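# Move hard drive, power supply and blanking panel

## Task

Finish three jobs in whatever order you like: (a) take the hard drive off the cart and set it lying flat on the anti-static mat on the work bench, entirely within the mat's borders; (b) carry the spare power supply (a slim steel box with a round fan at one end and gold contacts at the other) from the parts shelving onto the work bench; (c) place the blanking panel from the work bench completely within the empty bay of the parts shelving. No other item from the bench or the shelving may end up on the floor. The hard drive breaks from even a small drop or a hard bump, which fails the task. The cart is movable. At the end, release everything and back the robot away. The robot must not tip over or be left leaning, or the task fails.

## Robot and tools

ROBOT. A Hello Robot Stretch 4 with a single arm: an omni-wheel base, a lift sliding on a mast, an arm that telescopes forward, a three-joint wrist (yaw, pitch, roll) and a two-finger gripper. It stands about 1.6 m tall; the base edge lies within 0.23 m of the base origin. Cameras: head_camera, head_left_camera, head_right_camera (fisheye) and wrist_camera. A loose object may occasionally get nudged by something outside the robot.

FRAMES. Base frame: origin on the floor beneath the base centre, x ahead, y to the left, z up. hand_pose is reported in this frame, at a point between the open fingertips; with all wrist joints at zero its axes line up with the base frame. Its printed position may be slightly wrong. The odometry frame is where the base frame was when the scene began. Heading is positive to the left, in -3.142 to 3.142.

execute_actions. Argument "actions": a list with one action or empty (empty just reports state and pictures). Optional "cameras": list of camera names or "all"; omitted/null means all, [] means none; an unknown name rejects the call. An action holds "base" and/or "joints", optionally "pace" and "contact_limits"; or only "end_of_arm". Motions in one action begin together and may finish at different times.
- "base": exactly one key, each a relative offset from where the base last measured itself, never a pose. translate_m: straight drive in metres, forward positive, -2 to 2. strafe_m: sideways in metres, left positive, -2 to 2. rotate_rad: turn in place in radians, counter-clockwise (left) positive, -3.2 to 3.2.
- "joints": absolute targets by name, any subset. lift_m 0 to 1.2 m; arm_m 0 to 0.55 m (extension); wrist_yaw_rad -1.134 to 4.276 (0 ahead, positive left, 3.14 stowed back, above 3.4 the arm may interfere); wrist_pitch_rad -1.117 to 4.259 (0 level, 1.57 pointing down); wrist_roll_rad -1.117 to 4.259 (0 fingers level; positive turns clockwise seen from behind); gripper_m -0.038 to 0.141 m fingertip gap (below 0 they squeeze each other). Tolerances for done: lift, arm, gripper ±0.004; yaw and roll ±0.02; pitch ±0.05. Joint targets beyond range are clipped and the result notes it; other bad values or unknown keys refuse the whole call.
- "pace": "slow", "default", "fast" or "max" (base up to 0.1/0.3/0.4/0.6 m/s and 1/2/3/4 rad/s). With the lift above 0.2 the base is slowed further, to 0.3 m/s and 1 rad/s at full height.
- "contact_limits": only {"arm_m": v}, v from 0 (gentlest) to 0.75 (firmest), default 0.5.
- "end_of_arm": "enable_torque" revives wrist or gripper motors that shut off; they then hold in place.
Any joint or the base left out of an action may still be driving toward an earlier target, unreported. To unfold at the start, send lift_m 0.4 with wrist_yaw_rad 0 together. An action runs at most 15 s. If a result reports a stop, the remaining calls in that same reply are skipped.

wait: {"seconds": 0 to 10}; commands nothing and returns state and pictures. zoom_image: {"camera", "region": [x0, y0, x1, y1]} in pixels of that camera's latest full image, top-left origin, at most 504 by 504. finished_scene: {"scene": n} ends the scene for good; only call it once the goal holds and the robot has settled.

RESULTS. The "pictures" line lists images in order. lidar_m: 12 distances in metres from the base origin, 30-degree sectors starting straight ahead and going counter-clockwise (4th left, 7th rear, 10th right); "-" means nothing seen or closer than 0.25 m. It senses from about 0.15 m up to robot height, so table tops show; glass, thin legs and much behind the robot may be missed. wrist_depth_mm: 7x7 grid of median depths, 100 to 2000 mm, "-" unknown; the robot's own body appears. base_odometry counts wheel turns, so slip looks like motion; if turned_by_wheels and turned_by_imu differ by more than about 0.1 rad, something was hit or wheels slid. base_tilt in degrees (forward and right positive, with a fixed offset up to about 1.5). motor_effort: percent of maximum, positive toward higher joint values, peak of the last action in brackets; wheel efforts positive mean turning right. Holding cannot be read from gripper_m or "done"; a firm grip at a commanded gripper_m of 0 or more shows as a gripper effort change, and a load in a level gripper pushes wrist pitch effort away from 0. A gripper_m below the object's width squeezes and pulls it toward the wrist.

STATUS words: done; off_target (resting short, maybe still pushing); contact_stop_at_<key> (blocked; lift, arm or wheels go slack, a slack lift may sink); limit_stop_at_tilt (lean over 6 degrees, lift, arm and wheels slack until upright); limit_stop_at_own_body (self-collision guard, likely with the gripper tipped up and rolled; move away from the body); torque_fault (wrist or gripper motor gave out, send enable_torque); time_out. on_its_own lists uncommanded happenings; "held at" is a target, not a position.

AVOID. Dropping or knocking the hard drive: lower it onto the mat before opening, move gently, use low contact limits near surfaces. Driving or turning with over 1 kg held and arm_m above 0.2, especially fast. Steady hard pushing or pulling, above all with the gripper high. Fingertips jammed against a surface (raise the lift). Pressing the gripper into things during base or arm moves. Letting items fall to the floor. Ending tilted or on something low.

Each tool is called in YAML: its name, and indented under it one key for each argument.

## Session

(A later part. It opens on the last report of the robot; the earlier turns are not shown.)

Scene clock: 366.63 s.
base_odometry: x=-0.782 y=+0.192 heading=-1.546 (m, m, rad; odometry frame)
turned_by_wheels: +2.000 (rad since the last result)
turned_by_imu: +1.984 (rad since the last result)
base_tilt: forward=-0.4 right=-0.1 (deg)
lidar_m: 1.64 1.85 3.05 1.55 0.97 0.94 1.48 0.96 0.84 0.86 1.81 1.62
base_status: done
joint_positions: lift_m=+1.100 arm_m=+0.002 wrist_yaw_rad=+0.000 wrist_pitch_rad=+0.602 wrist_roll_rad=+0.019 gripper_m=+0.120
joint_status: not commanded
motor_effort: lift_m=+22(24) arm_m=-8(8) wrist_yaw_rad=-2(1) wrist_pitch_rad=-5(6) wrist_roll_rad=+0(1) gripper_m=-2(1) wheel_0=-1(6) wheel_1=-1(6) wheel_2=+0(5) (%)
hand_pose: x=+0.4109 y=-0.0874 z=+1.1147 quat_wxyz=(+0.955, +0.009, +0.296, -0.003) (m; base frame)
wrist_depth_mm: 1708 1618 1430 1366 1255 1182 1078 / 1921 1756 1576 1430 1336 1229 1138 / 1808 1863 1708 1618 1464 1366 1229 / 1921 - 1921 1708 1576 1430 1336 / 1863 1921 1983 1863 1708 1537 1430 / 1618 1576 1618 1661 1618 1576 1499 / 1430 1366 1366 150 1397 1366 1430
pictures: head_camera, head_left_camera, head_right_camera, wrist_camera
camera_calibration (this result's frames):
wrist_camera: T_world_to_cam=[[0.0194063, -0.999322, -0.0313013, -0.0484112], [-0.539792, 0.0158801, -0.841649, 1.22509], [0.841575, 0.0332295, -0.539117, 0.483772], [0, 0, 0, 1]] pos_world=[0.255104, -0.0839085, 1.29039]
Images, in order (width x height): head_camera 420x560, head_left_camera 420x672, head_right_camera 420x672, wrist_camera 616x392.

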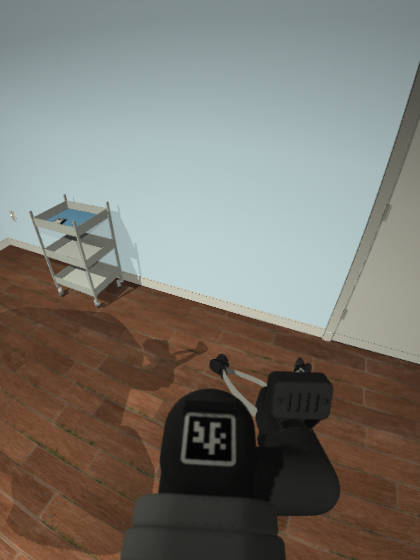

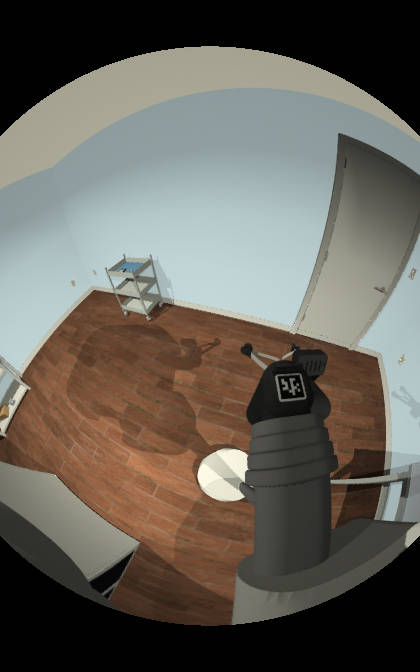

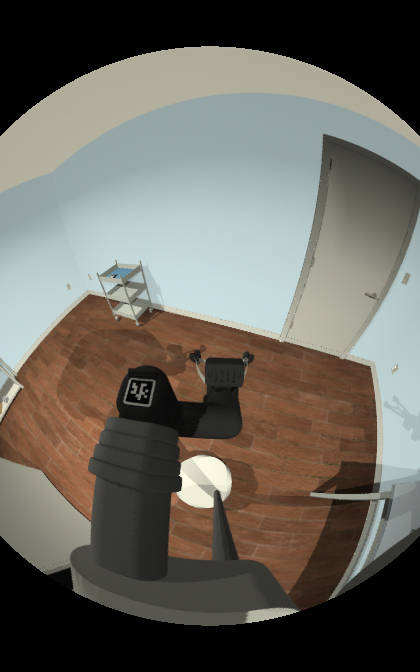

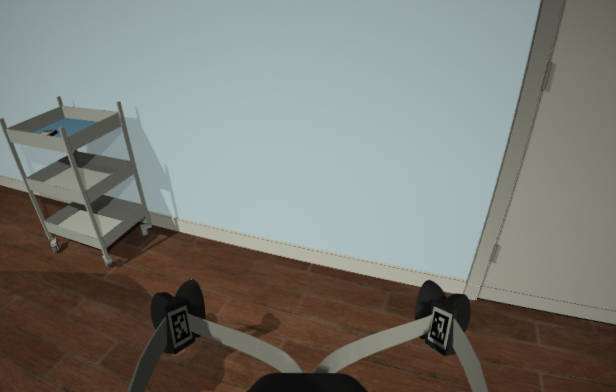

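execute_actions:
  actions:
    - {"base":{"rotate_rad":0.92}}
  cameras: []

execute_actions:
  actions:
    - {"base":{"translate_m":1.7}}
  cameras: []

execute_actions:
  actions:
    - {"base":{"rotate_rad":-1.22},"joints":{"wrist_pitch_rad":0.9}}
  cameras: ["head_camera","wrist_camera"]

Scene clock: 380.80 s.
base_odometry: x=-0.782 y=+0.192 heading=-0.626 (m, m, rad; odometry frame)
turned_by_wheels: +0.920 (rad since the last result)
turned_by_imu: +0.912 (rad since the last result)
base_tilt: forward=-0.4 right=-0.1 (deg)
lidar_m: 3.00 2.61 1.05 0.93 2.08 0.99 0.85 0.84 1.87 1.59 1.62 1.84
base_status: done
joint_positions: lift_m=+1.100 arm_m=+0.002 wrist_yaw_rad=+0.000 wrist_pitch_rad=+0.602 wrist_roll_rad=+0.019 gripper_m=+0.120
joint_status: not commanded
motor_effort: lift_m=+21(21) arm_m=-8(8) wrist_yaw_rad=-2(1) wrist_pitch_rad=-5(5) wrist_roll_rad=+0(1) gripper_m=+2(2) wheel_0=-2(5) wheel_1=+0(7) wheel_2=-1(5) (%)
hand_pose: x=+0.4109 y=-0.0874 z=+1.1147 quat_wxyz=(+0.955, +0.009, +0.296, -0.003) (m; base frame)
wrist_depth_mm: - - - - - 1863 1464 / - - - - - 1921 1499 / - - - - - 1756 1576 / - - - - - 1863 1537 / 1921 1983 1983 1983 1983 1921 1661 / 1618 1576 1576 1661 1618 1618 1576 / 1430 1397 1366 150 1397 1397 1397
pictures: none
No camera images: the call's "cameras" was empty. Leave "cameras" out to get every camera's image.

Scene clock: 388.03 s.
base_odometry: x=+0.596 y=-0.804 heading=-0.626 (m, m, rad; odometry frame)
turned_by_wheels: +0.000 (rad since the last result)
turned_by_imu: +0.006 (rad since the last result)
base_tilt: forward=-0.3 right=-0.1 (deg)
lidar_m: 1.46 1.42 1.32 1.86 1.40 1.58 3.21 2.43 1.34 0.69 0.69 1.27
base_status: done
joint_positions: lift_m=+1.100 arm_m=+0.002 wrist_yaw_rad=+0.000 wrist_pitch_rad=+0.602 wrist_roll_rad=+0.019 gripper_m=+0.120
joint_status: not commanded
motor_effort: lift_m=+21(22) arm_m=-8(8) wrist_yaw_rad=-3(2) wrist_pitch_rad=-5(5) wrist_roll_rad=-1(0) gripper_m=-1(0) wheel_0=+0(5) wheel_1=-1(6) wheel_2=+1(8) (%)
hand_pose: x=+0.4109 y=-0.0874 z=+1.1147 quat_wxyz=(+0.955, +0.009, +0.296, -0.003) (m; base frame)
wrist_depth_mm: 1008 1078 1138 1255 1336 1205 960 / 1060 1138 1229 1308 1430 1255 976 / 1138 1229 1308 1464 1576 1308 1025 / 1229 1336 1464 1576 1708 1366 1060 / 1366 1430 1576 1708 1863 1397 1078 / 1464 1537 1618 1661 1618 1336 1118 / 1397 1397 1366 150 1397 1336 1118
pictures: none
No camera images: the call's "cameras" was empty. Leave "cameras" out to get every camera's image.

Scene clock: 390.27 s.
base_odometry: x=+0.596 y=-0.804 heading=-1.846 (m, m, rad; odometry frame)
turned_by_wheels: -1.220 (rad since the last result)
turned_by_imu: -1.211 (rad since the last result)
base_tilt: forward=-0.3 right=-0.2 (deg)
lidar_m: 0.68 0.74 1.51 1.44 1.35 1.53 1.39 1.45 2.54 2.52 1.56 0.72
base_status: done
joint_positions: lift_m=+1.100 arm_m=+0.002 wrist_yaw_rad=+0.000 wrist_pitch_rad=+0.901 wrist_roll_rad=+0.019 gripper_m=+0.120
joint_status: all done
motor_effort: lift_m=+22(21) arm_m=-8(8) wrist_yaw_rad=-2(2) wrist_pitch_rad=-3(3) wrist_roll_rad=+0(1) gripper_m=-1(1) wheel_0=+3(6) wheel_1=+1(5) wheel_2=-1(6) (%)
hand_pose: x=+0.3522 y=-0.0874 z=+1.0519 quat_wxyz=(+0.900, +0.009, +0.435, -0.004) (m; base frame)
wrist_depth_mm: 891 904 891 878 866 866 854 / 991 1008 976 960 976 960 946 / 1160 1160 917 917 1078 1098 1098 / 1430 1336 768 809 1229 1308 1281 / 1499 1499 1042 1025 1499 1430 1430 / 1336 1308 1182 1229 1281 1308 1308 / 1205 1182 1182 150 1182 1182 1205
pictures: head_camera, wrist_camera
camera_calibration (this result's frames):
wrist_camera: T_world_to_cam=[[0.00934778, -0.999322, -0.0356236, -0.0411456], [-0.763813, 0.0158566, -0.645242, 1.01285], [0.645369, 0.0332414, -0.763147, 0.804073], [0, 0, 0, 1]] pos_world=[0.255086, -0.0839065, 1.26569]
Images, in order (width x height): head_camera 420x560, wrist_camera 616x392.

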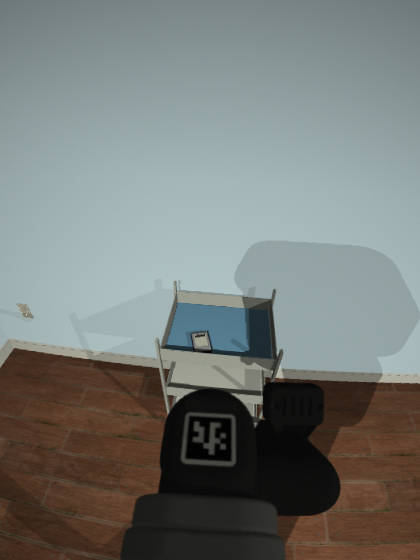

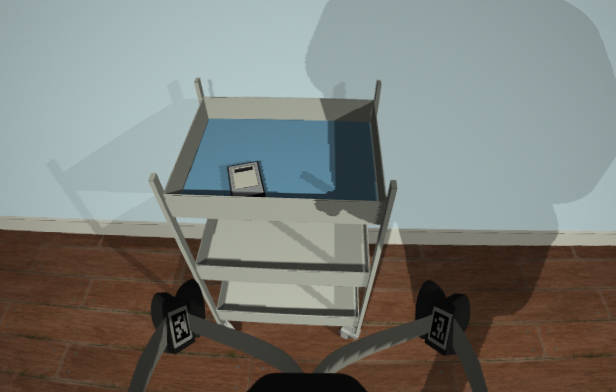

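execute_actions:
  actions:
    - {"base":{"strafe_m":0.155},"joints":{"wrist_pitch_rad":1.57,"lift_m":1.05}}
  cameras: []

execute_actions:
  actions:
    - {"base":{"translate_m":0.3},"joints":{"arm_m":0.25}}
  cameras: ["head_camera","wrist_camera"]

Scene clock: 402.47 s.
base_odometry: x=+0.745 y=-0.846 heading=-1.846 (m, m, rad; odometry frame)
turned_by_wheels: +0.000 (rad since the last result)
turned_by_imu: -0.001 (rad since the last result)
base_tilt: forward=-0.3 right=-0.2 (deg)
lidar_m: 0.68 1.18 1.34 1.27 1.23 1.24 1.44 1.47 2.73 2.66 1.53 0.73
base_status: done
joint_positions: lift_m=+1.050 arm_m=+0.002 wrist_yaw_rad=+0.000 wrist_pitch_rad=+1.570 wrist_roll_rad=+0.019 gripper_m=+0.120
joint_status: all done
motor_effort: lift_m=+15(19) arm_m=-8(8) wrist_yaw_rad=-2(2) wrist_pitch_rad=+1(5) wrist_roll_rad=-1(0) gripper_m=-4(4) wheel_0=+1(7) wheel_1=+1(11) wheel_2=-1(1) (%)
hand_pose: x=+0.1734 y=-0.0874 z=+0.9401 quat_wxyz=(+0.707, +0.007, +0.707, -0.007) (m; base frame)
wrist_depth_mm: 1205 1205 1205 1060 1060 1205 1182 / 1205 1205 1182 1205 1182 1160 1182 / 1182 1182 1182 1182 1182 1182 1160 / 1182 1182 1182 1160 1182 1138 1160 / 1182 1160 1160 946 1160 1138 1160 / 1160 1160 946 946 1160 1138 1138 / 1160 1138 1138 150 1138 1138 1118
pictures: none
No camera images: the call's "cameras" was empty. Leave "cameras" out to get every camera's image.

Scene clock: 404.93 s.
base_odometry: x=+0.664 y=-1.134 heading=-1.846 (m, m, rad; odometry frame)
turned_by_wheels: +0.000 (rad since the last result)
turned_by_imu: +0.001 (rad since the last result)
base_tilt: forward=-0.4 right=-0.2 (deg)
lidar_m: 0.39 0.85 1.23 1.27 1.34 1.44 1.73 1.78 2.76 2.71 0.60 0.41
base_status: done
joint_positions: lift_m=+1.050 arm_m=+0.249 wrist_yaw_rad=+0.000 wrist_pitch_rad=+1.570 wrist_roll_rad=+0.019 gripper_m=+0.120
joint_status: all done
motor_effort: lift_m=+15(15) arm_m=+8(8) wrist_yaw_rad=-3(2) wrist_pitch_rad=+0(1) wrist_roll_rad=+0(1) gripper_m=+0(0) wheel_0=+1(5) wheel_1=+0(1) wheel_2=+0(7) (%)
hand_pose: x=+0.4198 y=-0.0874 z=+0.9401 quat_wxyz=(+0.707, +0.007, +0.707, -0.007) (m; base frame)
wrist_depth_mm: 750 750 517 512 508 508 564 / 1025 1042 512 512 508 504 627 / 1182 1182 508 508 504 500 477 / 1182 1160 500 488 500 500 473 / 1182 1160 500 496 496 496 452 / 1160 1160 1160 1138 1160 1138 1138 / 1160 1138 931 150 1138 1138 1138
pictures: head_camera, wrist_camera
camera_calibration (this result's frames):
wrist_camera: T_world_to_cam=[[-0.0146745, -0.999324, -0.0337148, -0.0374795], [-0.999348, 0.0157707, -0.0324812, 0.515121], [0.0329909, 0.0332161, -0.998904, 1.15382], [0, 0, 0, 1]] pos_world=[0.47617, -0.0839033, 1.16802]
Images, in order (width x height): head_camera 420x560, wrist_camera 616x392.

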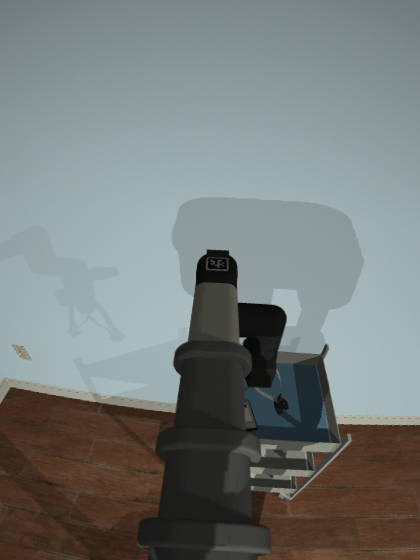

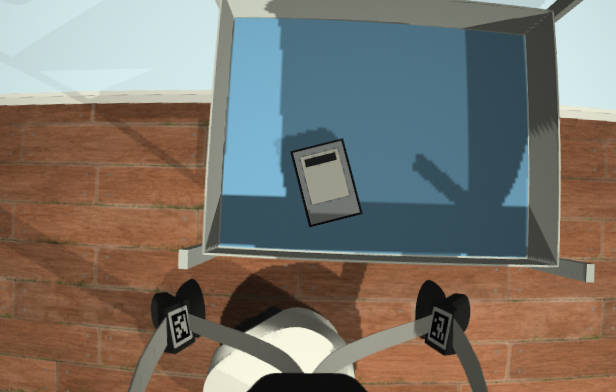

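execute_actions:
  actions:
    - {"joints":{"arm_m":0.338,"wrist_roll_rad":-0.23,"gripper_m":0.11,"lift_m":0.88}}
  cameras: ["wrist_camera"]

Scene clock: 416.50 s.
base_odometry: x=+0.664 y=-1.134 heading=-1.846 (m, m, rad; odometry frame)
turned_by_wheels: +0.000 (rad since the last result)
turned_by_imu: +0.000 (rad since the last result)
base_tilt: forward=-0.4 right=-0.3 (deg)
lidar_m: 0.39 0.86 1.21 1.26 1.38 1.44 1.72 1.79 2.71 2.75 0.56 0.43
base_status: not commanded
joint_positions: lift_m=+0.880 arm_m=+0.337 wrist_yaw_rad=+0.000 wrist_pitch_rad=+1.570 wrist_roll_rad=-0.230 gripper_m=+0.110
joint_status: all done
motor_effort: lift_m=+15(14) arm_m=+8(7) wrist_yaw_rad=-1(2) wrist_pitch_rad=+0(0) wrist_roll_rad=-1(4) gripper_m=+1(0) wheel_0=+1(1) wheel_1=+0(0) wheel_2=+0(1) (%)
hand_pose: x=+0.5077 y=-0.0874 z=+0.7701 quat_wxyz=(+0.703, -0.081, +0.702, +0.081) (m; base frame)
wrist_depth_mm: 931 778 338 336 336 303 285 / 1025 1008 334 334 334 334 330 / 1008 1008 332 332 332 330 330 / 1008 1008 330 330 329 329 327 / 991 991 327 312 325 325 325 / 991 324 325 309 309 324 324 / 991 263 283 236 322 320 322
pictures: wrist_camera
camera_calibration (this result's frames):
wrist_camera: T_world_to_cam=[[0.231863, -0.97217, -0.0335359, -0.164847], [-0.97246, -0.230816, -0.0323389, 0.562128], [0.0236983, 0.0401105, -0.998914, 0.986465], [0, 0, 0, 1]] pos_world=[0.561492, -0.0700783, 0.998044]
Images, in order (width x height): wrist_camera 616x392.

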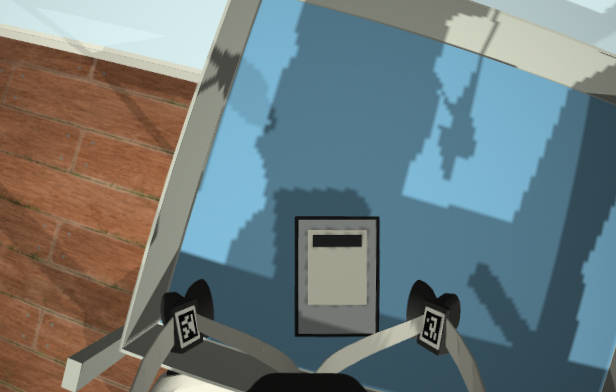

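execute_actions:
  actions:
    - {"base":{"strafe_m":-0.022},"joints":{"lift_m":0.83},"pace":"slow"}
  cameras: []

execute_actions:
  actions:
    - {"joints":{"lift_m":0.797},"pace":"slow"}
  cameras: ["wrist_camera"]

Scene clock: 431.67 s.
base_odometry: x=+0.643 y=-1.128 heading=-1.846 (m, m, rad; odometry frame)
turned_by_wheels: +0.000 (rad since the last result)
turned_by_imu: +0.000 (rad since the last result)
base_tilt: forward=-0.3 right=-0.2 (deg)
lidar_m: 0.38 0.86 1.18 1.29 1.38 1.47 1.72 1.79 2.71 2.73 1.09 0.43
base_status: done
joint_positions: lift_m=+0.830 arm_m=+0.337 wrist_yaw_rad=+0.000 wrist_pitch_rad=+1.570 wrist_roll_rad=-0.230 gripper_m=+0.110
joint_status: all done
motor_effort: lift_m=+15(15) arm_m=+8(8) wrist_yaw_rad=-1(2) wrist_pitch_rad=+0(0) wrist_roll_rad=-2(1) gripper_m=-2(0) wheel_0=+1(5) wheel_1=+0(4) wheel_2=+0(1) (%)
hand_pose: x=+0.5077 y=-0.0874 z=+0.7201 quat_wxyz=(+0.703, -0.081, +0.702, +0.081) (m; base frame)
wrist_depth_mm: 891 732 287 286 285 283 - / 976 278 285 285 283 282 282 / 960 265 282 283 281 281 279 / 946 271 281 279 278 278 277 / 946 278 278 263 277 277 276 / 946 276 276 260 260 273 273 / 221 244 273 204 272 271 272
pictures: none
No camera images: the call's "cameras" was empty. Leave "cameras" out to get every camera's image.

Scene clock: 432.77 s.
base_odometry: x=+0.643 y=-1.128 heading=-1.846 (m, m, rad; odometry frame)
turned_by_wheels: +0.000 (rad since the last result)
turned_by_imu: +0.000 (rad since the last result)
base_tilt: forward=-0.3 right=-0.2 (deg)
lidar_m: 0.40 0.85 1.21 1.28 1.38 1.46 1.71 1.77 2.74 2.71 1.13 0.41
base_status: not commanded
joint_positions: lift_m=+0.797 arm_m=+0.337 wrist_yaw_rad=+0.000 wrist_pitch_rad=+1.570 wrist_roll_rad=-0.230 gripper_m=+0.110
joint_status: all done
motor_effort: lift_m=+15(16) arm_m=+8(9) wrist_yaw_rad=-3(0) wrist_pitch_rad=+0(0) wrist_roll_rad=-1(1) gripper_m=-4(1) wheel_0=+1(1) wheel_1=+0(0) wheel_2=+0(0) (%)
hand_pose: x=+0.5077 y=-0.0874 z=+0.6871 quat_wxyz=(+0.703, -0.081, +0.702, +0.081) (m; base frame)
wrist_depth_mm: 917 220 252 252 251 251 - / 931 224 251 250 250 249 249 / 931 238 249 248 248 247 247 / 206 248 247 246 246 245 244 / 206 246 245 229 244 244 243 / 206 243 228 228 228 241 241 / 216 242 241 188 240 240 -
pictures: wrist_camera
camera_calibration (this result's frames):
wrist_camera: T_world_to_cam=[[0.231863, -0.97217, -0.0335359, -0.167631], [-0.97246, -0.230816, -0.0323388, 0.559447], [0.0236982, 0.0401105, -0.998914, 0.903562], [0, 0, 0, 1]] pos_world=[0.561494, -0.0700783, 0.915051]
Images, in order (width x height): wrist_camera 616x392.

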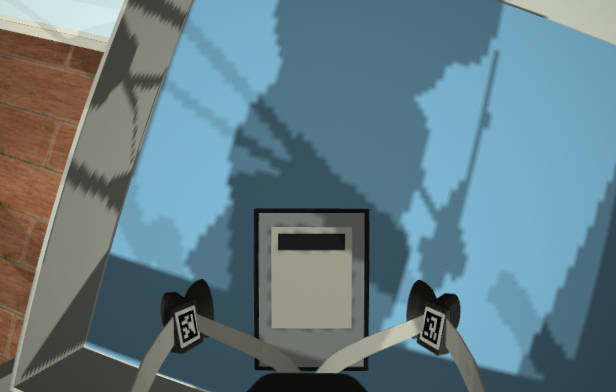

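execute_actions:
  actions:
    - {"joints":{"lift_m":0.788},"pace":"slow"}
  cameras: []

execute_actions:
  actions:
    - {"joints":{"gripper_m":0.03},"pace":"slow"}
  cameras: []

execute_actions:
  actions:
    - {"joints":{"lift_m":0.82},"pace":"slow"}
  cameras: ["wrist_camera"]

Scene clock: 442.43 s.
base_odometry: x=+0.643 y=-1.128 heading=-1.846 (m, m, rad; odometry frame)
turned_by_wheels: +0.000 (rad since the last result)
turned_by_imu: +0.000 (rad since the last result)
base_tilt: forward=-0.3 right=-0.2 (deg)
lidar_m: 0.40 0.86 1.23 1.29 1.40 1.46 1.73 1.77 2.72 2.71 1.08 0.40
base_status: not commanded
joint_positions: lift_m=+0.789 arm_m=+0.337 wrist_yaw_rad=+0.000 wrist_pitch_rad=+1.573 wrist_roll_rad=-0.230 gripper_m=+0.110
joint_status: all done
motor_effort: lift_m=+7(15) arm_m=+8(8) wrist_yaw_rad=-1(0) wrist_pitch_rad=-8(8) wrist_roll_rad=-1(2) gripper_m=+0(2) wheel_0=+1(1) wheel_1=+0(0) wheel_2=+0(0) (%)
hand_pose: x=+0.5069 y=-0.0874 z=+0.6787 quat_wxyz=(+0.702, -0.081, +0.703, +0.081) (m; base frame)
wrist_depth_mm: 904 216 248 248 247 247 - / 931 219 247 246 245 245 245 / 917 241 244 244 243 243 242 / 199 243 242 242 241 241 240 / 198 241 241 224 240 239 238 / 206 238 237 224 237 236 236 / 217 237 236 220 236 235 -
pictures: none
No camera images: the call's "cameras" was empty. Leave "cameras" out to get every camera's image.

Scene clock: 445.67 s.
base_odometry: x=+0.643 y=-1.128 heading=-1.846 (m, m, rad; odometry frame)
turned_by_wheels: +0.000 (rad since the last result)
turned_by_imu: +0.000 (rad since the last result)
base_tilt: forward=-0.3 right=-0.2 (deg)
lidar_m: 0.39 0.84 1.23 1.29 1.38 1.46 1.72 1.76 2.71 2.74 1.11 0.39
base_status: not commanded
joint_positions: lift_m=+0.789 arm_m=+0.337 wrist_yaw_rad=+0.000 wrist_pitch_rad=+1.568 wrist_roll_rad=-0.230 gripper_m=+0.030
joint_status: all done
motor_effort: lift_m=+12(12) arm_m=+7(8) wrist_yaw_rad=-2(0) wrist_pitch_rad=+5(10) wrist_roll_rad=-1(1) gripper_m=-18(18) wheel_0=+1(1) wheel_1=+0(0) wheel_2=+0(0) (%)
hand_pose: x=+0.5084 y=-0.0874 z=+0.6783 quat_wxyz=(+0.703, -0.081, +0.701, +0.081) (m; base frame)
wrist_depth_mm: 878 215 246 245 245 244 - / 931 218 244 243 243 243 242 / 931 238 242 241 241 240 240 / 195 239 240 239 239 238 238 / 196 238 238 221 236 236 236 / 204 236 216 220 213 234 235 / 219 234 227 220 220 233 -
pictures: none
No camera images: the call's "cameras" was empty. Leave "cameras" out to get every camera's image.

Scene clock: 446.73 s.
base_odometry: x=+0.643 y=-1.128 heading=-1.846 (m, m, rad; odometry frame)
turned_by_wheels: +0.000 (rad since the last result)
turned_by_imu: +0.000 (rad since the last result)
base_tilt: forward=-0.2 right=-0.2 (deg)
lidar_m: 0.40 0.85 1.22 1.29 1.37 1.46 1.74 1.79 2.71 2.74 1.09 0.42
base_status: not commanded
joint_positions: lift_m=+0.820 arm_m=+0.337 wrist_yaw_rad=+0.000 wrist_pitch_rad=+1.570 wrist_roll_rad=-0.230 gripper_m=+0.030
joint_status: all done
motor_effort: lift_m=+25(25) arm_m=+8(8) wrist_yaw_rad=-1(3) wrist_pitch_rad=+1(6) wrist_roll_rad=+0(1) gripper_m=-23(21) wheel_0=+1(1) wheel_1=+0(0) wheel_2=+0(1) (%)
hand_pose: x=+0.5079 y=-0.0874 z=+0.7093 quat_wxyz=(+0.703, -0.081, +0.702, +0.081) (m; base frame)
wrist_depth_mm: 904 691 274 273 274 273 - / 960 255 272 273 272 271 271 / 960 251 271 270 270 270 268 / 946 260 268 268 267 266 266 / 931 267 267 223 265 265 264 / 233 266 219 221 214 263 263 / 216 235 237 219 219 260 -
pictures: wrist_camera
camera_calibration (this result's frames):
wrist_camera: T_world_to_cam=[[0.232389, -0.972048, -0.0334482, -0.167259], [-0.972326, -0.23133, -0.0327056, 0.560535], [0.0240539, 0.0401229, -0.998905, 0.92552], [0, 0, 0, 1]] pos_world=[0.561629, -0.0700498, 0.937244]
Images, in order (width x height): wrist_camera 616x392.

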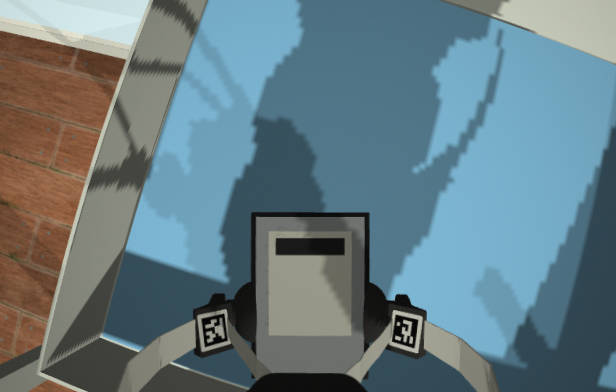

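execute_actions:
  actions:
    - {"joints":{"lift_m":1.12},"pace":"slow"}
  cameras: []

execute_actions:
  actions:
    - {"joints":{"arm_m":0.1,"wrist_roll_rad":0.0},"base":{"rotate_rad":-2.29},"pace":"slow"}
  cameras: []

execute_actions:
  actions:
    - {"base":{"translate_m":1.3}}
  cameras: []

execute_actions:
  actions:
    - {"base":{"translate_m":1.25}}
  cameras: []

execute_actions:
  actions:
    - {"base":{"rotate_rad":0.59},"pace":"slow"}
  cameras: ["head_camera","wrist_camera"]

Scene clock: 478.80 s.
base_odometry: x=+0.643 y=-1.128 heading=-1.846 (m, m, rad; odometry frame)
turned_by_wheels: +0.000 (rad since the last result)
turned_by_imu: -0.001 (rad since the last result)
base_tilt: forward=-0.3 right=-0.2 (deg)
lidar_m: 0.40 0.86 1.22 1.29 1.37 1.47 1.70 1.74 2.71 2.73 1.12 0.40
base_status: not commanded
joint_positions: lift_m=+1.120 arm_m=+0.337 wrist_yaw_rad=+0.000 wrist_pitch_rad=+1.570 wrist_roll_rad=-0.230 gripper_m=+0.030
joint_status: all done
motor_effort: lift_m=+25(27) arm_m=+7(8) wrist_yaw_rad=-2(2) wrist_pitch_rad=+1(1) wrist_roll_rad=-1(1) gripper_m=-21(19) wheel_0=+1(1) wheel_1=+0(0) wheel_2=+0(1) (%)
hand_pose: x=+0.5079 y=-0.0874 z=+1.0093 quat_wxyz=(+0.703, -0.081, +0.702, +0.081) (m; base frame)
wrist_depth_mm: 960 788 661 580 504 439 404 / 1281 1255 991 580 597 569 504 / 1255 1255 1255 574 574 569 597 / 1255 1255 569 569 569 564 1025 / 1229 1229 564 223 564 564 1229 / 1229 1229 219 220 214 559 1205 / 1229 1229 609 220 220 530 1205
pictures: none
No camera images: the call's "cameras" was empty. Leave "cameras" out to get every camera's image.

Scene clock: 482.47 s.
base_odometry: x=+0.643 y=-1.128 heading=+2.148 (m, m, rad; odometry frame)
turned_by_wheels: -2.290 (rad since the last result)
turned_by_imu: -2.272 (rad since the last result)
base_tilt: forward=-0.4 right=-0.3 (deg)
lidar_m: 2.08 2.70 1.40 0.45 0.38 0.40 1.02 1.31 1.32 1.50 2.17 1.72
base_status: done
joint_positions: lift_m=+1.120 arm_m=+0.101 wrist_yaw_rad=+0.000 wrist_pitch_rad=+1.570 wrist_roll_rad=+0.000 gripper_m=+0.030
joint_status: all done
motor_effort: lift_m=+25(25) arm_m=-8(8) wrist_yaw_rad=-3(2) wrist_pitch_rad=+1(1) wrist_roll_rad=+0(1) gripper_m=-21(22) wheel_0=+1(5) wheel_1=+1(6) wheel_2=+1(6) (%)
hand_pose: x=+0.2726 y=-0.0874 z=+1.0093 quat_wxyz=(+0.707, +0.000, +0.707, +0.000) (m; base frame)
wrist_depth_mm: 1281 1281 1281 1255 1255 1255 1255 / 1281 1255 1255 1255 1255 1229 1255 / 1255 1255 1229 1255 1229 1255 1255 / 1229 1255 1255 1229 1229 1229 1229 / 1229 1229 1229 223 1229 1229 1229 / 1229 1205 219 220 214 1229 1205 / 1060 1098 609 219 220 1205 1182
pictures: none
No camera images: the call's "cameras" was empty. Leave "cameras" out to get every camera's image.

Scene clock: 488.30 s.
base_odometry: x=-0.066 y=-0.039 heading=+2.148 (m, m, rad; odometry frame)
turned_by_wheels: +0.000 (rad since the last result)
turned_by_imu: +0.005 (rad since the last result)
base_tilt: forward=-0.4 right=-0.2 (deg)
lidar_m: 1.73 1.56 2.40 1.78 1.59 1.36 1.52 2.32 1.91 0.96 0.85 0.86
base_status: done
joint_positions: lift_m=+1.120 arm_m=+0.101 wrist_yaw_rad=+0.000 wrist_pitch_rad=+1.570 wrist_roll_rad=+0.000 gripper_m=+0.030
joint_status: not commanded
motor_effort: lift_m=+25(25) arm_m=-8(8) wrist_yaw_rad=-4(3) wrist_pitch_rad=+0(1) wrist_roll_rad=+0(0) gripper_m=-22(18) wheel_0=+1(5) wheel_1=-1(3) wheel_2=+0(8) (%)
hand_pose: x=+0.2726 y=-0.0874 z=+1.0093 quat_wxyz=(+0.707, +0.000, +0.707, +0.000) (m; base frame)
wrist_depth_mm: 1281 1281 1255 1255 1255 904 723 / 1281 1255 1281 1255 1255 1042 809 / 1281 1255 1255 1255 1255 1255 946 / 1229 1255 1255 1229 1229 1229 1098 / 1255 1255 1229 223 1229 1229 1205 / 1229 1229 220 220 215 1229 1205 / 1205 1229 609 219 219 1205 1205
pictures: none
No camera images: the call's "cameras" was empty. Leave "cameras" out to get every camera's image.

Scene clock: 493.97 s.
base_odometry: x=-0.749 y=+1.009 heading=+2.148 (m, m, rad; odometry frame)
turned_by_wheels: +0.000 (rad since the last result)
turned_by_imu: +0.004 (rad since the last result)
base_tilt: forward=-0.3 right=-0.1 (deg)
lidar_m: 0.63 0.57 0.58 0.76 2.37 2.43 2.59 2.83 0.60 0.76 1.30 1.33
base_status: done
joint_positions: lift_m=+1.120 arm_m=+0.101 wrist_yaw_rad=+0.000 wrist_pitch_rad=+1.570 wrist_roll_rad=+0.000 gripper_m=+0.030
joint_status: not commanded
motor_effort: lift_m=+25(25) arm_m=-8(8) wrist_yaw_rad=-3(3) wrist_pitch_rad=+1(1) wrist_roll_rad=+0(1) gripper_m=-23(21) wheel_0=+1(5) wheel_1=-1(7) wheel_2=-1(8) (%)
hand_pose: x=+0.2725 y=-0.0874 z=+1.0093 quat_wxyz=(+0.707, +0.000, +0.707, +0.000) (m; base frame)
wrist_depth_mm: 1281 1281 1281 1281 1255 1255 1229 / 1281 1255 1255 1255 1255 1255 1255 / 1255 1255 1255 1255 1255 1229 1229 / 1255 1229 1229 1229 1229 1229 1229 / 1255 1255 1229 223 1229 1229 1205 / 1229 1205 220 220 214 1205 1229 / 1229 1205 615 219 220 1205 1078
pictures: none
No camera images: the call's "cameras" was empty. Leave "cameras" out to get every camera's image.

Scene clock: 495.80 s.
base_odometry: x=-0.749 y=+1.008 heading=+2.738 (m, m, rad; odometry frame)
turned_by_wheels: +0.590 (rad since the last result)
turned_by_imu: +0.585 (rad since the last result)
base_tilt: forward=-0.3 right=-0.1 (deg)
lidar_m: 0.57 0.58 0.81 2.35 2.43 2.63 0.64 0.58 0.80 1.31 1.34 0.61
base_status: done
joint_positions: lift_m=+1.120 arm_m=+0.101 wrist_yaw_rad=+0.000 wrist_pitch_rad=+1.570 wrist_roll_rad=+0.000 gripper_m=+0.030
joint_status: not commanded
motor_effort: lift_m=+25(25) arm_m=-8(8) wrist_yaw_rad=-1(4) wrist_pitch_rad=+0(0) wrist_roll_rad=+0(0) gripper_m=-20(20) wheel_0=-1(5) wheel_1=-2(5) wheel_2=-2(4) (%)
hand_pose: x=+0.2725 y=-0.0874 z=+1.0093 quat_wxyz=(+0.707, +0.000, +0.707, +0.000) (m; base frame)
wrist_depth_mm: 1281 1281 1281 1281 1255 1255 991 / 1255 1255 1255 1281 1255 1229 1255 / 1255 1255 1255 1255 1255 1229 1255 / 1255 1255 1229 1229 1229 1229 1229 / 1255 1255 1229 223 1229 1229 1229 / 1229 1205 220 221 215 1205 1205 / 1229 1229 609 219 219 1205 1205
pictures: head_camera, wrist_camera
camera_calibration (this result's frames):
wrist_camera: T_world_to_cam=[[0.00503757, -0.999419, -0.0336983, -0.0427032], [-0.999464, -0.00394238, -0.0324877, 0.368543], [0.032336, 0.0338439, -0.998904, 1.22807], [0, 0, 0, 1]] pos_world=[0.32885, -0.0827881, 1.23726]
Images, in order (width x height): head_camera 420x560, wrist_camera 616x392.

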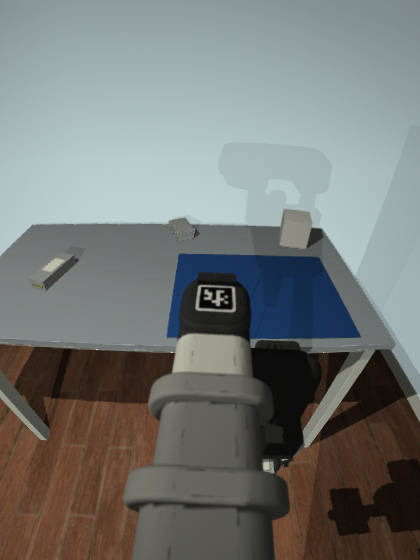

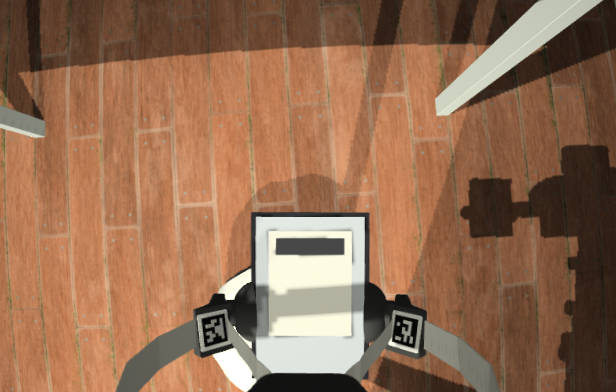

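execute_actions:
  actions:
    - {"base":{"strafe_m":-0.08},"pace":"slow"}
  cameras: []

execute_actions:
  actions:
    - {"base":{"translate_m":0.25},"joints":{"arm_m":0.44},"pace":"slow"}
  cameras: []

execute_actions:
  actions:
    - {"joints":{"lift_m":1.06},"pace":"slow"}
  cameras: ["head_camera","wrist_camera"]

Scene clock: 509.27 s.
base_odometry: x=-0.717 y=+1.082 heading=+2.737 (m, m, rad; odometry frame)
turned_by_wheels: +0.000 (rad since the last result)
turned_by_imu: +0.000 (rad since the last result)
base_tilt: forward=-0.3 right=-0.2 (deg)
lidar_m: 0.57 0.60 0.82 2.43 2.53 2.75 0.57 0.60 0.78 1.22 1.25 0.64
base_status: done
joint_positions: lift_m=+1.120 arm_m=+0.101 wrist_yaw_rad=+0.000 wrist_pitch_rad=+1.570 wrist_roll_rad=+0.000 gripper_m=+0.030
joint_status: not commanded
motor_effort: lift_m=+25(25) arm_m=-8(8) wrist_yaw_rad=-1(3) wrist_pitch_rad=+0(0) wrist_roll_rad=+0(0) gripper_m=-19(21) wheel_0=+0(5) wheel_1=-1(2) wheel_2=-1(2) (%)
hand_pose: x=+0.2725 y=-0.0874 z=+1.0093 quat_wxyz=(+0.707, +0.000, +0.707, +0.000) (m; base frame)
wrist_depth_mm: 1281 1281 1255 1255 1255 1281 1255 / 1255 1255 1255 1255 1255 1281 1229 / 1281 1255 1229 1255 1255 1255 1229 / 1229 1255 1229 1255 1229 1229 1229 / 1229 1255 1229 224 1229 1205 1229 / 1229 1229 219 220 214 1205 1205 / 1229 1205 615 220 220 1205 1205
pictures: none
No camera images: the call's "cameras" was empty. Leave "cameras" out to get every camera's image.

Scene clock: 513.93 s.
base_odometry: x=-0.947 y=+1.180 heading=+2.738 (m, m, rad; odometry frame)
turned_by_wheels: +0.000 (rad since the last result)
turned_by_imu: +0.001 (rad since the last result)
base_tilt: forward=-0.4 right=-0.3 (deg)
lidar_m: 0.32 0.35 0.49 2.47 2.55 2.81 0.80 0.83 1.13 1.20 0.56 0.37
base_status: done
joint_positions: lift_m=+1.120 arm_m=+0.439 wrist_yaw_rad=+0.000 wrist_pitch_rad=+1.570 wrist_roll_rad=+0.000 gripper_m=+0.030
joint_status: all done
motor_effort: lift_m=+25(25) arm_m=+8(7) wrist_yaw_rad=-2(2) wrist_pitch_rad=+0(0) wrist_roll_rad=+0(0) gripper_m=-24(18) wheel_0=+2(3) wheel_1=+0(2) wheel_2=+0(4) (%)
hand_pose: x=+0.6097 y=-0.0874 z=+1.0093 quat_wxyz=(+0.707, +0.000, +0.707, +0.000) (m; base frame)
wrist_depth_mm: 325 325 325 322 324 322 320 / 325 322 324 322 320 319 319 / 322 322 320 320 317 317 317 / 319 319 317 317 315 315 315 / 317 317 315 223 314 312 312 / 314 312 219 221 214 310 309 / 312 310 265 220 220 306 306
pictures: none
No camera images: the call's "cameras" was empty. Leave "cameras" out to get every camera's image.

Scene clock: 515.30 s.
base_odometry: x=-0.947 y=+1.180 heading=+2.738 (m, m, rad; odometry frame)
turned_by_wheels: +0.000 (rad since the last result)
turned_by_imu: +0.000 (rad since the last result)
base_tilt: forward=-0.3 right=-0.2 (deg)
lidar_m: 0.32 0.36 0.43 2.47 2.54 2.81 0.80 0.84 1.13 1.18 0.52 0.35
base_status: not commanded
joint_positions: lift_m=+1.060 arm_m=+0.439 wrist_yaw_rad=+0.000 wrist_pitch_rad=+1.570 wrist_roll_rad=+0.000 gripper_m=+0.030
joint_status: all done
motor_effort: lift_m=+16(23) arm_m=+8(7) wrist_yaw_rad=-4(2) wrist_pitch_rad=+0(0) wrist_roll_rad=+1(0) gripper_m=-20(20) wheel_0=+2(2) wheel_1=+0(1) wheel_2=+0(0) (%)
hand_pose: x=+0.6097 y=-0.0874 z=+0.9500 quat_wxyz=(+0.707, +0.000, +0.707, +0.000) (m; base frame)
wrist_depth_mm: 265 264 264 263 262 260 260 / 263 263 262 260 259 259 259 / 260 260 259 258 257 256 257 / 259 259 258 257 256 255 255 / 258 256 256 223 254 254 253 / 255 255 219 220 214 252 251 / 253 252 236 220 220 250 -
pictures: head_camera, wrist_camera
camera_calibration (this result's frames):
wrist_camera: T_world_to_cam=[[0.00503112, -0.999419, -0.0336983, -0.0463957], [-0.999464, -0.00393603, -0.0324848, 0.703631], [0.0323333, 0.0338437, -0.998904, 1.15795], [0, 0, 0, 1]] pos_world=[0.666047, -0.0827885, 1.17797]
Images, in order (width x height): head_camera 420x560, wrist_camera 616x392.

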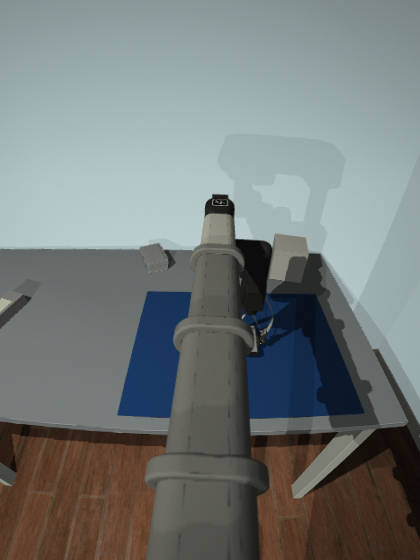

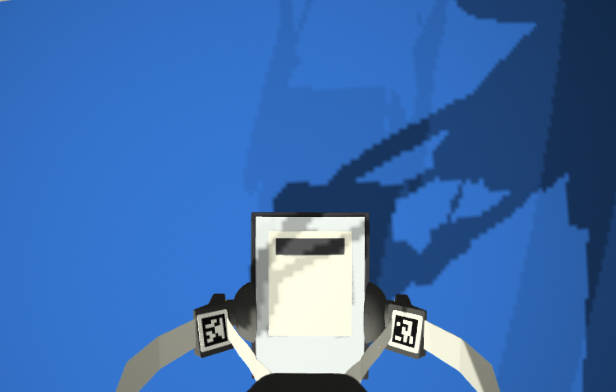

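execute_actions:
  actions:
    - {"joints":{"lift_m":1.045},"pace":"slow"}
  cameras: []

Scene clock: 522.83 s.
base_odometry: x=-0.947 y=+1.180 heading=+2.738 (m, m, rad; odometry frame)
turned_by_wheels: +0.000 (rad since the last result)
turned_by_imu: +0.000 (rad since the last result)
base_tilt: forward=-0.3 right=-0.2 (deg)
lidar_m: 0.34 0.35 0.46 2.46 2.51 2.81 0.82 0.82 1.13 1.21 0.52 0.36
base_status: not commanded
joint_positions: lift_m=+1.045 arm_m=+0.439 wrist_yaw_rad=+0.000 wrist_pitch_rad=+1.570 wrist_roll_rad=+0.000 gripper_m=+0.030
joint_status: all done
motor_effort: lift_m=+16(16) arm_m=+8(8) wrist_yaw_rad=-2(4) wrist_pitch_rad=+0(1) wrist_roll_rad=+0(1) gripper_m=-21(19) wheel_0=+2(2) wheel_1=+0(0) wheel_2=-1(0) (%)
hand_pose: x=+0.6097 y=-0.0874 z=+0.9350 quat_wxyz=(+0.707, +0.000, +0.707, +0.000) (m; base frame)
wrist_depth_mm: 250 249 248 247 246 245 - / 248 247 246 246 245 244 243 / 246 245 244 243 242 242 241 / 243 243 243 242 242 239 239 / 242 242 240 223 239 238 238 / 241 239 219 221 214 236 236 / 238 237 229 219 219 235 -
pictures: none
No camera images: the call's "cameras" was empty. Leave "cameras" out to get every camera's image.

execute_actions:
  actions:
    - {"joints":{"lift_m":1.042},"pace":"slow"}
  cameras: []

execute_actions:
  actions:
    - {"joints":{"gripper_m":0.11},"pace":"slow"}
  cameras: []

execute_actions:
  actions:
    - {"joints":{"lift_m":1.15}}
  cameras: ["wrist_camera"]

execute_actions:
  actions:
    - {"joints":{"arm_m":0},"base":{"translate_m":-0.4}}
  cameras: ["head_camera"]

finished_scene:
  scene: 1

Scene clock: 530.70 s.
base_odometry: x=-0.947 y=+1.180 heading=+2.738 (m, m, rad; odometry frame)
turned_by_wheels: +0.000 (rad since the last result)
turned_by_imu: +0.000 (rad since the last result)
base_tilt: forward=-0.3 right=-0.2 (deg)
lidar_m: 0.33 0.34 0.44 2.46 2.53 2.81 0.81 0.83 1.10 1.20 0.53 0.38
base_status: not commanded
joint_positions: lift_m=+1.042 arm_m=+0.439 wrist_yaw_rad=+0.000 wrist_pitch_rad=+1.570 wrist_roll_rad=+0.000 gripper_m=+0.030
joint_status: all done
motor_effort: lift_m=+15(15) arm_m=+8(8) wrist_yaw_rad=-2(3) wrist_pitch_rad=+0(1) wrist_roll_rad=+0(1) gripper_m=-17(22) wheel_0=+1(2) wheel_1=+0(1) wheel_2=+0(0) (%)
hand_pose: x=+0.6096 y=-0.0874 z=+0.9321 quat_wxyz=(+0.707, +0.000, +0.707, +0.000) (m; base frame)
wrist_depth_mm: 248 247 245 245 244 243 - / 246 245 243 243 242 242 241 / 244 243 242 241 241 240 239 / 241 240 240 239 238 237 237 / 240 239 238 222 236 236 235 / 238 237 218 220 214 234 235 / 236 235 235 220 220 233 -
pictures: none
No camera images: the call's "cameras" was empty. Leave "cameras" out to get every camera's image.

Scene clock: 533.93 s.
base_odometry: x=-0.947 y=+1.180 heading=+2.738 (m, m, rad; odometry frame)
turned_by_wheels: +0.000 (rad since the last result)
turned_by_imu: +0.000 (rad since the last result)
base_tilt: forward=-0.3 right=-0.2 (deg)
lidar_m: 0.33 0.35 0.47 2.43 2.54 2.79 0.81 0.87 1.11 1.21 0.54 0.38
base_status: not commanded
joint_positions: lift_m=+1.042 arm_m=+0.439 wrist_yaw_rad=+0.000 wrist_pitch_rad=+1.573 wrist_roll_rad=+0.000 gripper_m=+0.110
joint_status: all done
motor_effort: lift_m=+15(15) arm_m=+8(8) wrist_yaw_rad=+0(0) wrist_pitch_rad=-7(8) wrist_roll_rad=+0(1) gripper_m=-1(16) wheel_0=+2(1) wheel_1=+1(1) wheel_2=+0(0) (%)
hand_pose: x=+0.6089 y=-0.0874 z=+0.9321 quat_wxyz=(+0.706, +0.000, +0.708, +0.000) (m; base frame)
wrist_depth_mm: 250 250 250 249 248 247 - / 249 247 246 246 246 245 246 / 247 246 245 244 244 243 243 / 244 244 243 242 242 241 241 / 243 242 240 225 239 240 238 / 241 239 224 224 218 237 237 / 239 237 237 160 222 236 -
pictures: none
No camera images: the call's "cameras" was empty. Leave "cameras" out to get every camera's image.

Scene clock: 535.43 s.
base_odometry: x=-0.947 y=+1.180 heading=+2.738 (m, m, rad; odometry frame)
turned_by_wheels: +0.000 (rad since the last result)
turned_by_imu: +0.000 (rad since the last result)
base_tilt: forward=-0.4 right=-0.2 (deg)
lidar_m: 0.33 0.36 0.47 2.45 2.54 2.77 0.81 0.82 1.14 1.21 0.53 0.35
base_status: not commanded
joint_positions: lift_m=+1.150 arm_m=+0.439 wrist_yaw_rad=+0.000 wrist_pitch_rad=+1.571 wrist_roll_rad=+0.000 gripper_m=+0.110
joint_status: all done
motor_effort: lift_m=+24(25) arm_m=+8(8) wrist_yaw_rad=-1(0) wrist_pitch_rad=-1(8) wrist_roll_rad=+0(0) gripper_m=-1(1) wheel_0=+2(2) wheel_1=+0(0) wheel_2=+0(1) (%)
hand_pose: x=+0.6095 y=-0.0874 z=+1.0394 quat_wxyz=(+0.707, +0.000, +0.707, +0.000) (m; base frame)
wrist_depth_mm: 362 357 357 355 355 351 351 / 355 353 353 351 351 349 349 / 353 351 351 349 347 347 347 / 351 349 349 345 345 345 343 / 347 347 345 329 343 343 343 / 343 343 342 327 342 340 340 / 342 342 340 245 340 336 336
pictures: wrist_camera
camera_calibration (this result's frames):
wrist_camera: T_world_to_cam=[[0.00436773, -0.999422, -0.0337011, -0.0429767], [-0.999486, -0.00329237, -0.0318985, 0.705794], [0.0317691, 0.0338231, -0.998923, 1.24757], [0, 0, 0, 1]] pos_world=[0.665984, -0.0828249, 1.26729]
Images, in order (width x height): wrist_camera 616x392.

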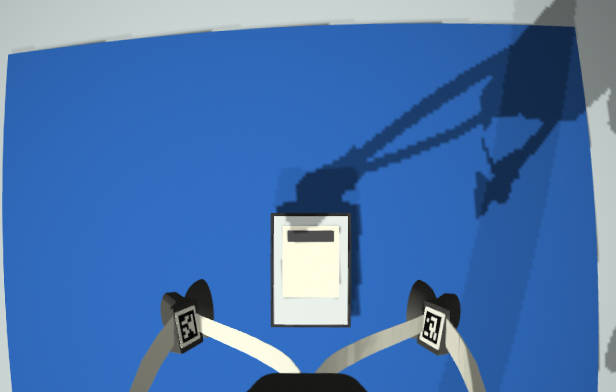

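Scene clock: 538.27 s.
base_odometry: x=-0.579 y=+1.023 heading=+2.737 (m, m, rad; odometry frame)
turned_by_wheels: +0.000 (rad since the last result)
turned_by_imu: -0.002 (rad since the last result)
base_tilt: forward=-0.3 right=-0.2 (deg)
lidar_m: 0.73 0.74 1.01 2.42 2.51 2.75 0.43 0.42 0.59 1.25 1.28 0.77
base_status: done
joint_positions: lift_m=+1.150 arm_m=+0.002 wrist_yaw_rad=+0.000 wrist_pitch_rad=+1.570 wrist_roll_rad=+0.000 gripper_m=+0.110
joint_status: all done
motor_effort: lift_m=+24(24) arm_m=-8(8) wrist_yaw_rad=-2(0) wrist_pitch_rad=+0(1) wrist_roll_rad=+0(0) gripper_m=+1(1) wheel_0=-1(5) wheel_1=-1(5) wheel_2=+1(9) (%)
hand_pose: x=+0.1732 y=-0.0874 z=+1.0394 quat_wxyz=(+0.707, +0.000, +0.707, +0.000) (m; base frame)
wrist_depth_mm: 1308 1308 1308 1308 1308 1308 1308 / 1308 1308 1308 1281 1281 1281 1281 / 1281 1281 1281 1255 1281 1255 1255 / 1281 1281 1281 1281 1281 1255 1255 / 1255 1281 1255 1042 1255 1255 1255 / 1255 1255 1025 1025 1229 1255 1229 / 1255 1229 1255 427 1229 1229 1205
pictures: head_camera
Images, in order (width x height): head_camera 420x560.

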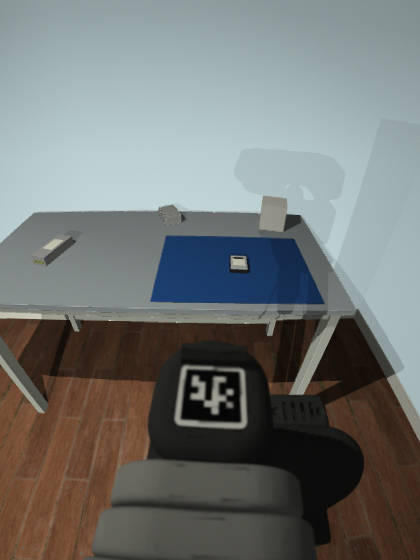

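The scene is finished: the task was done.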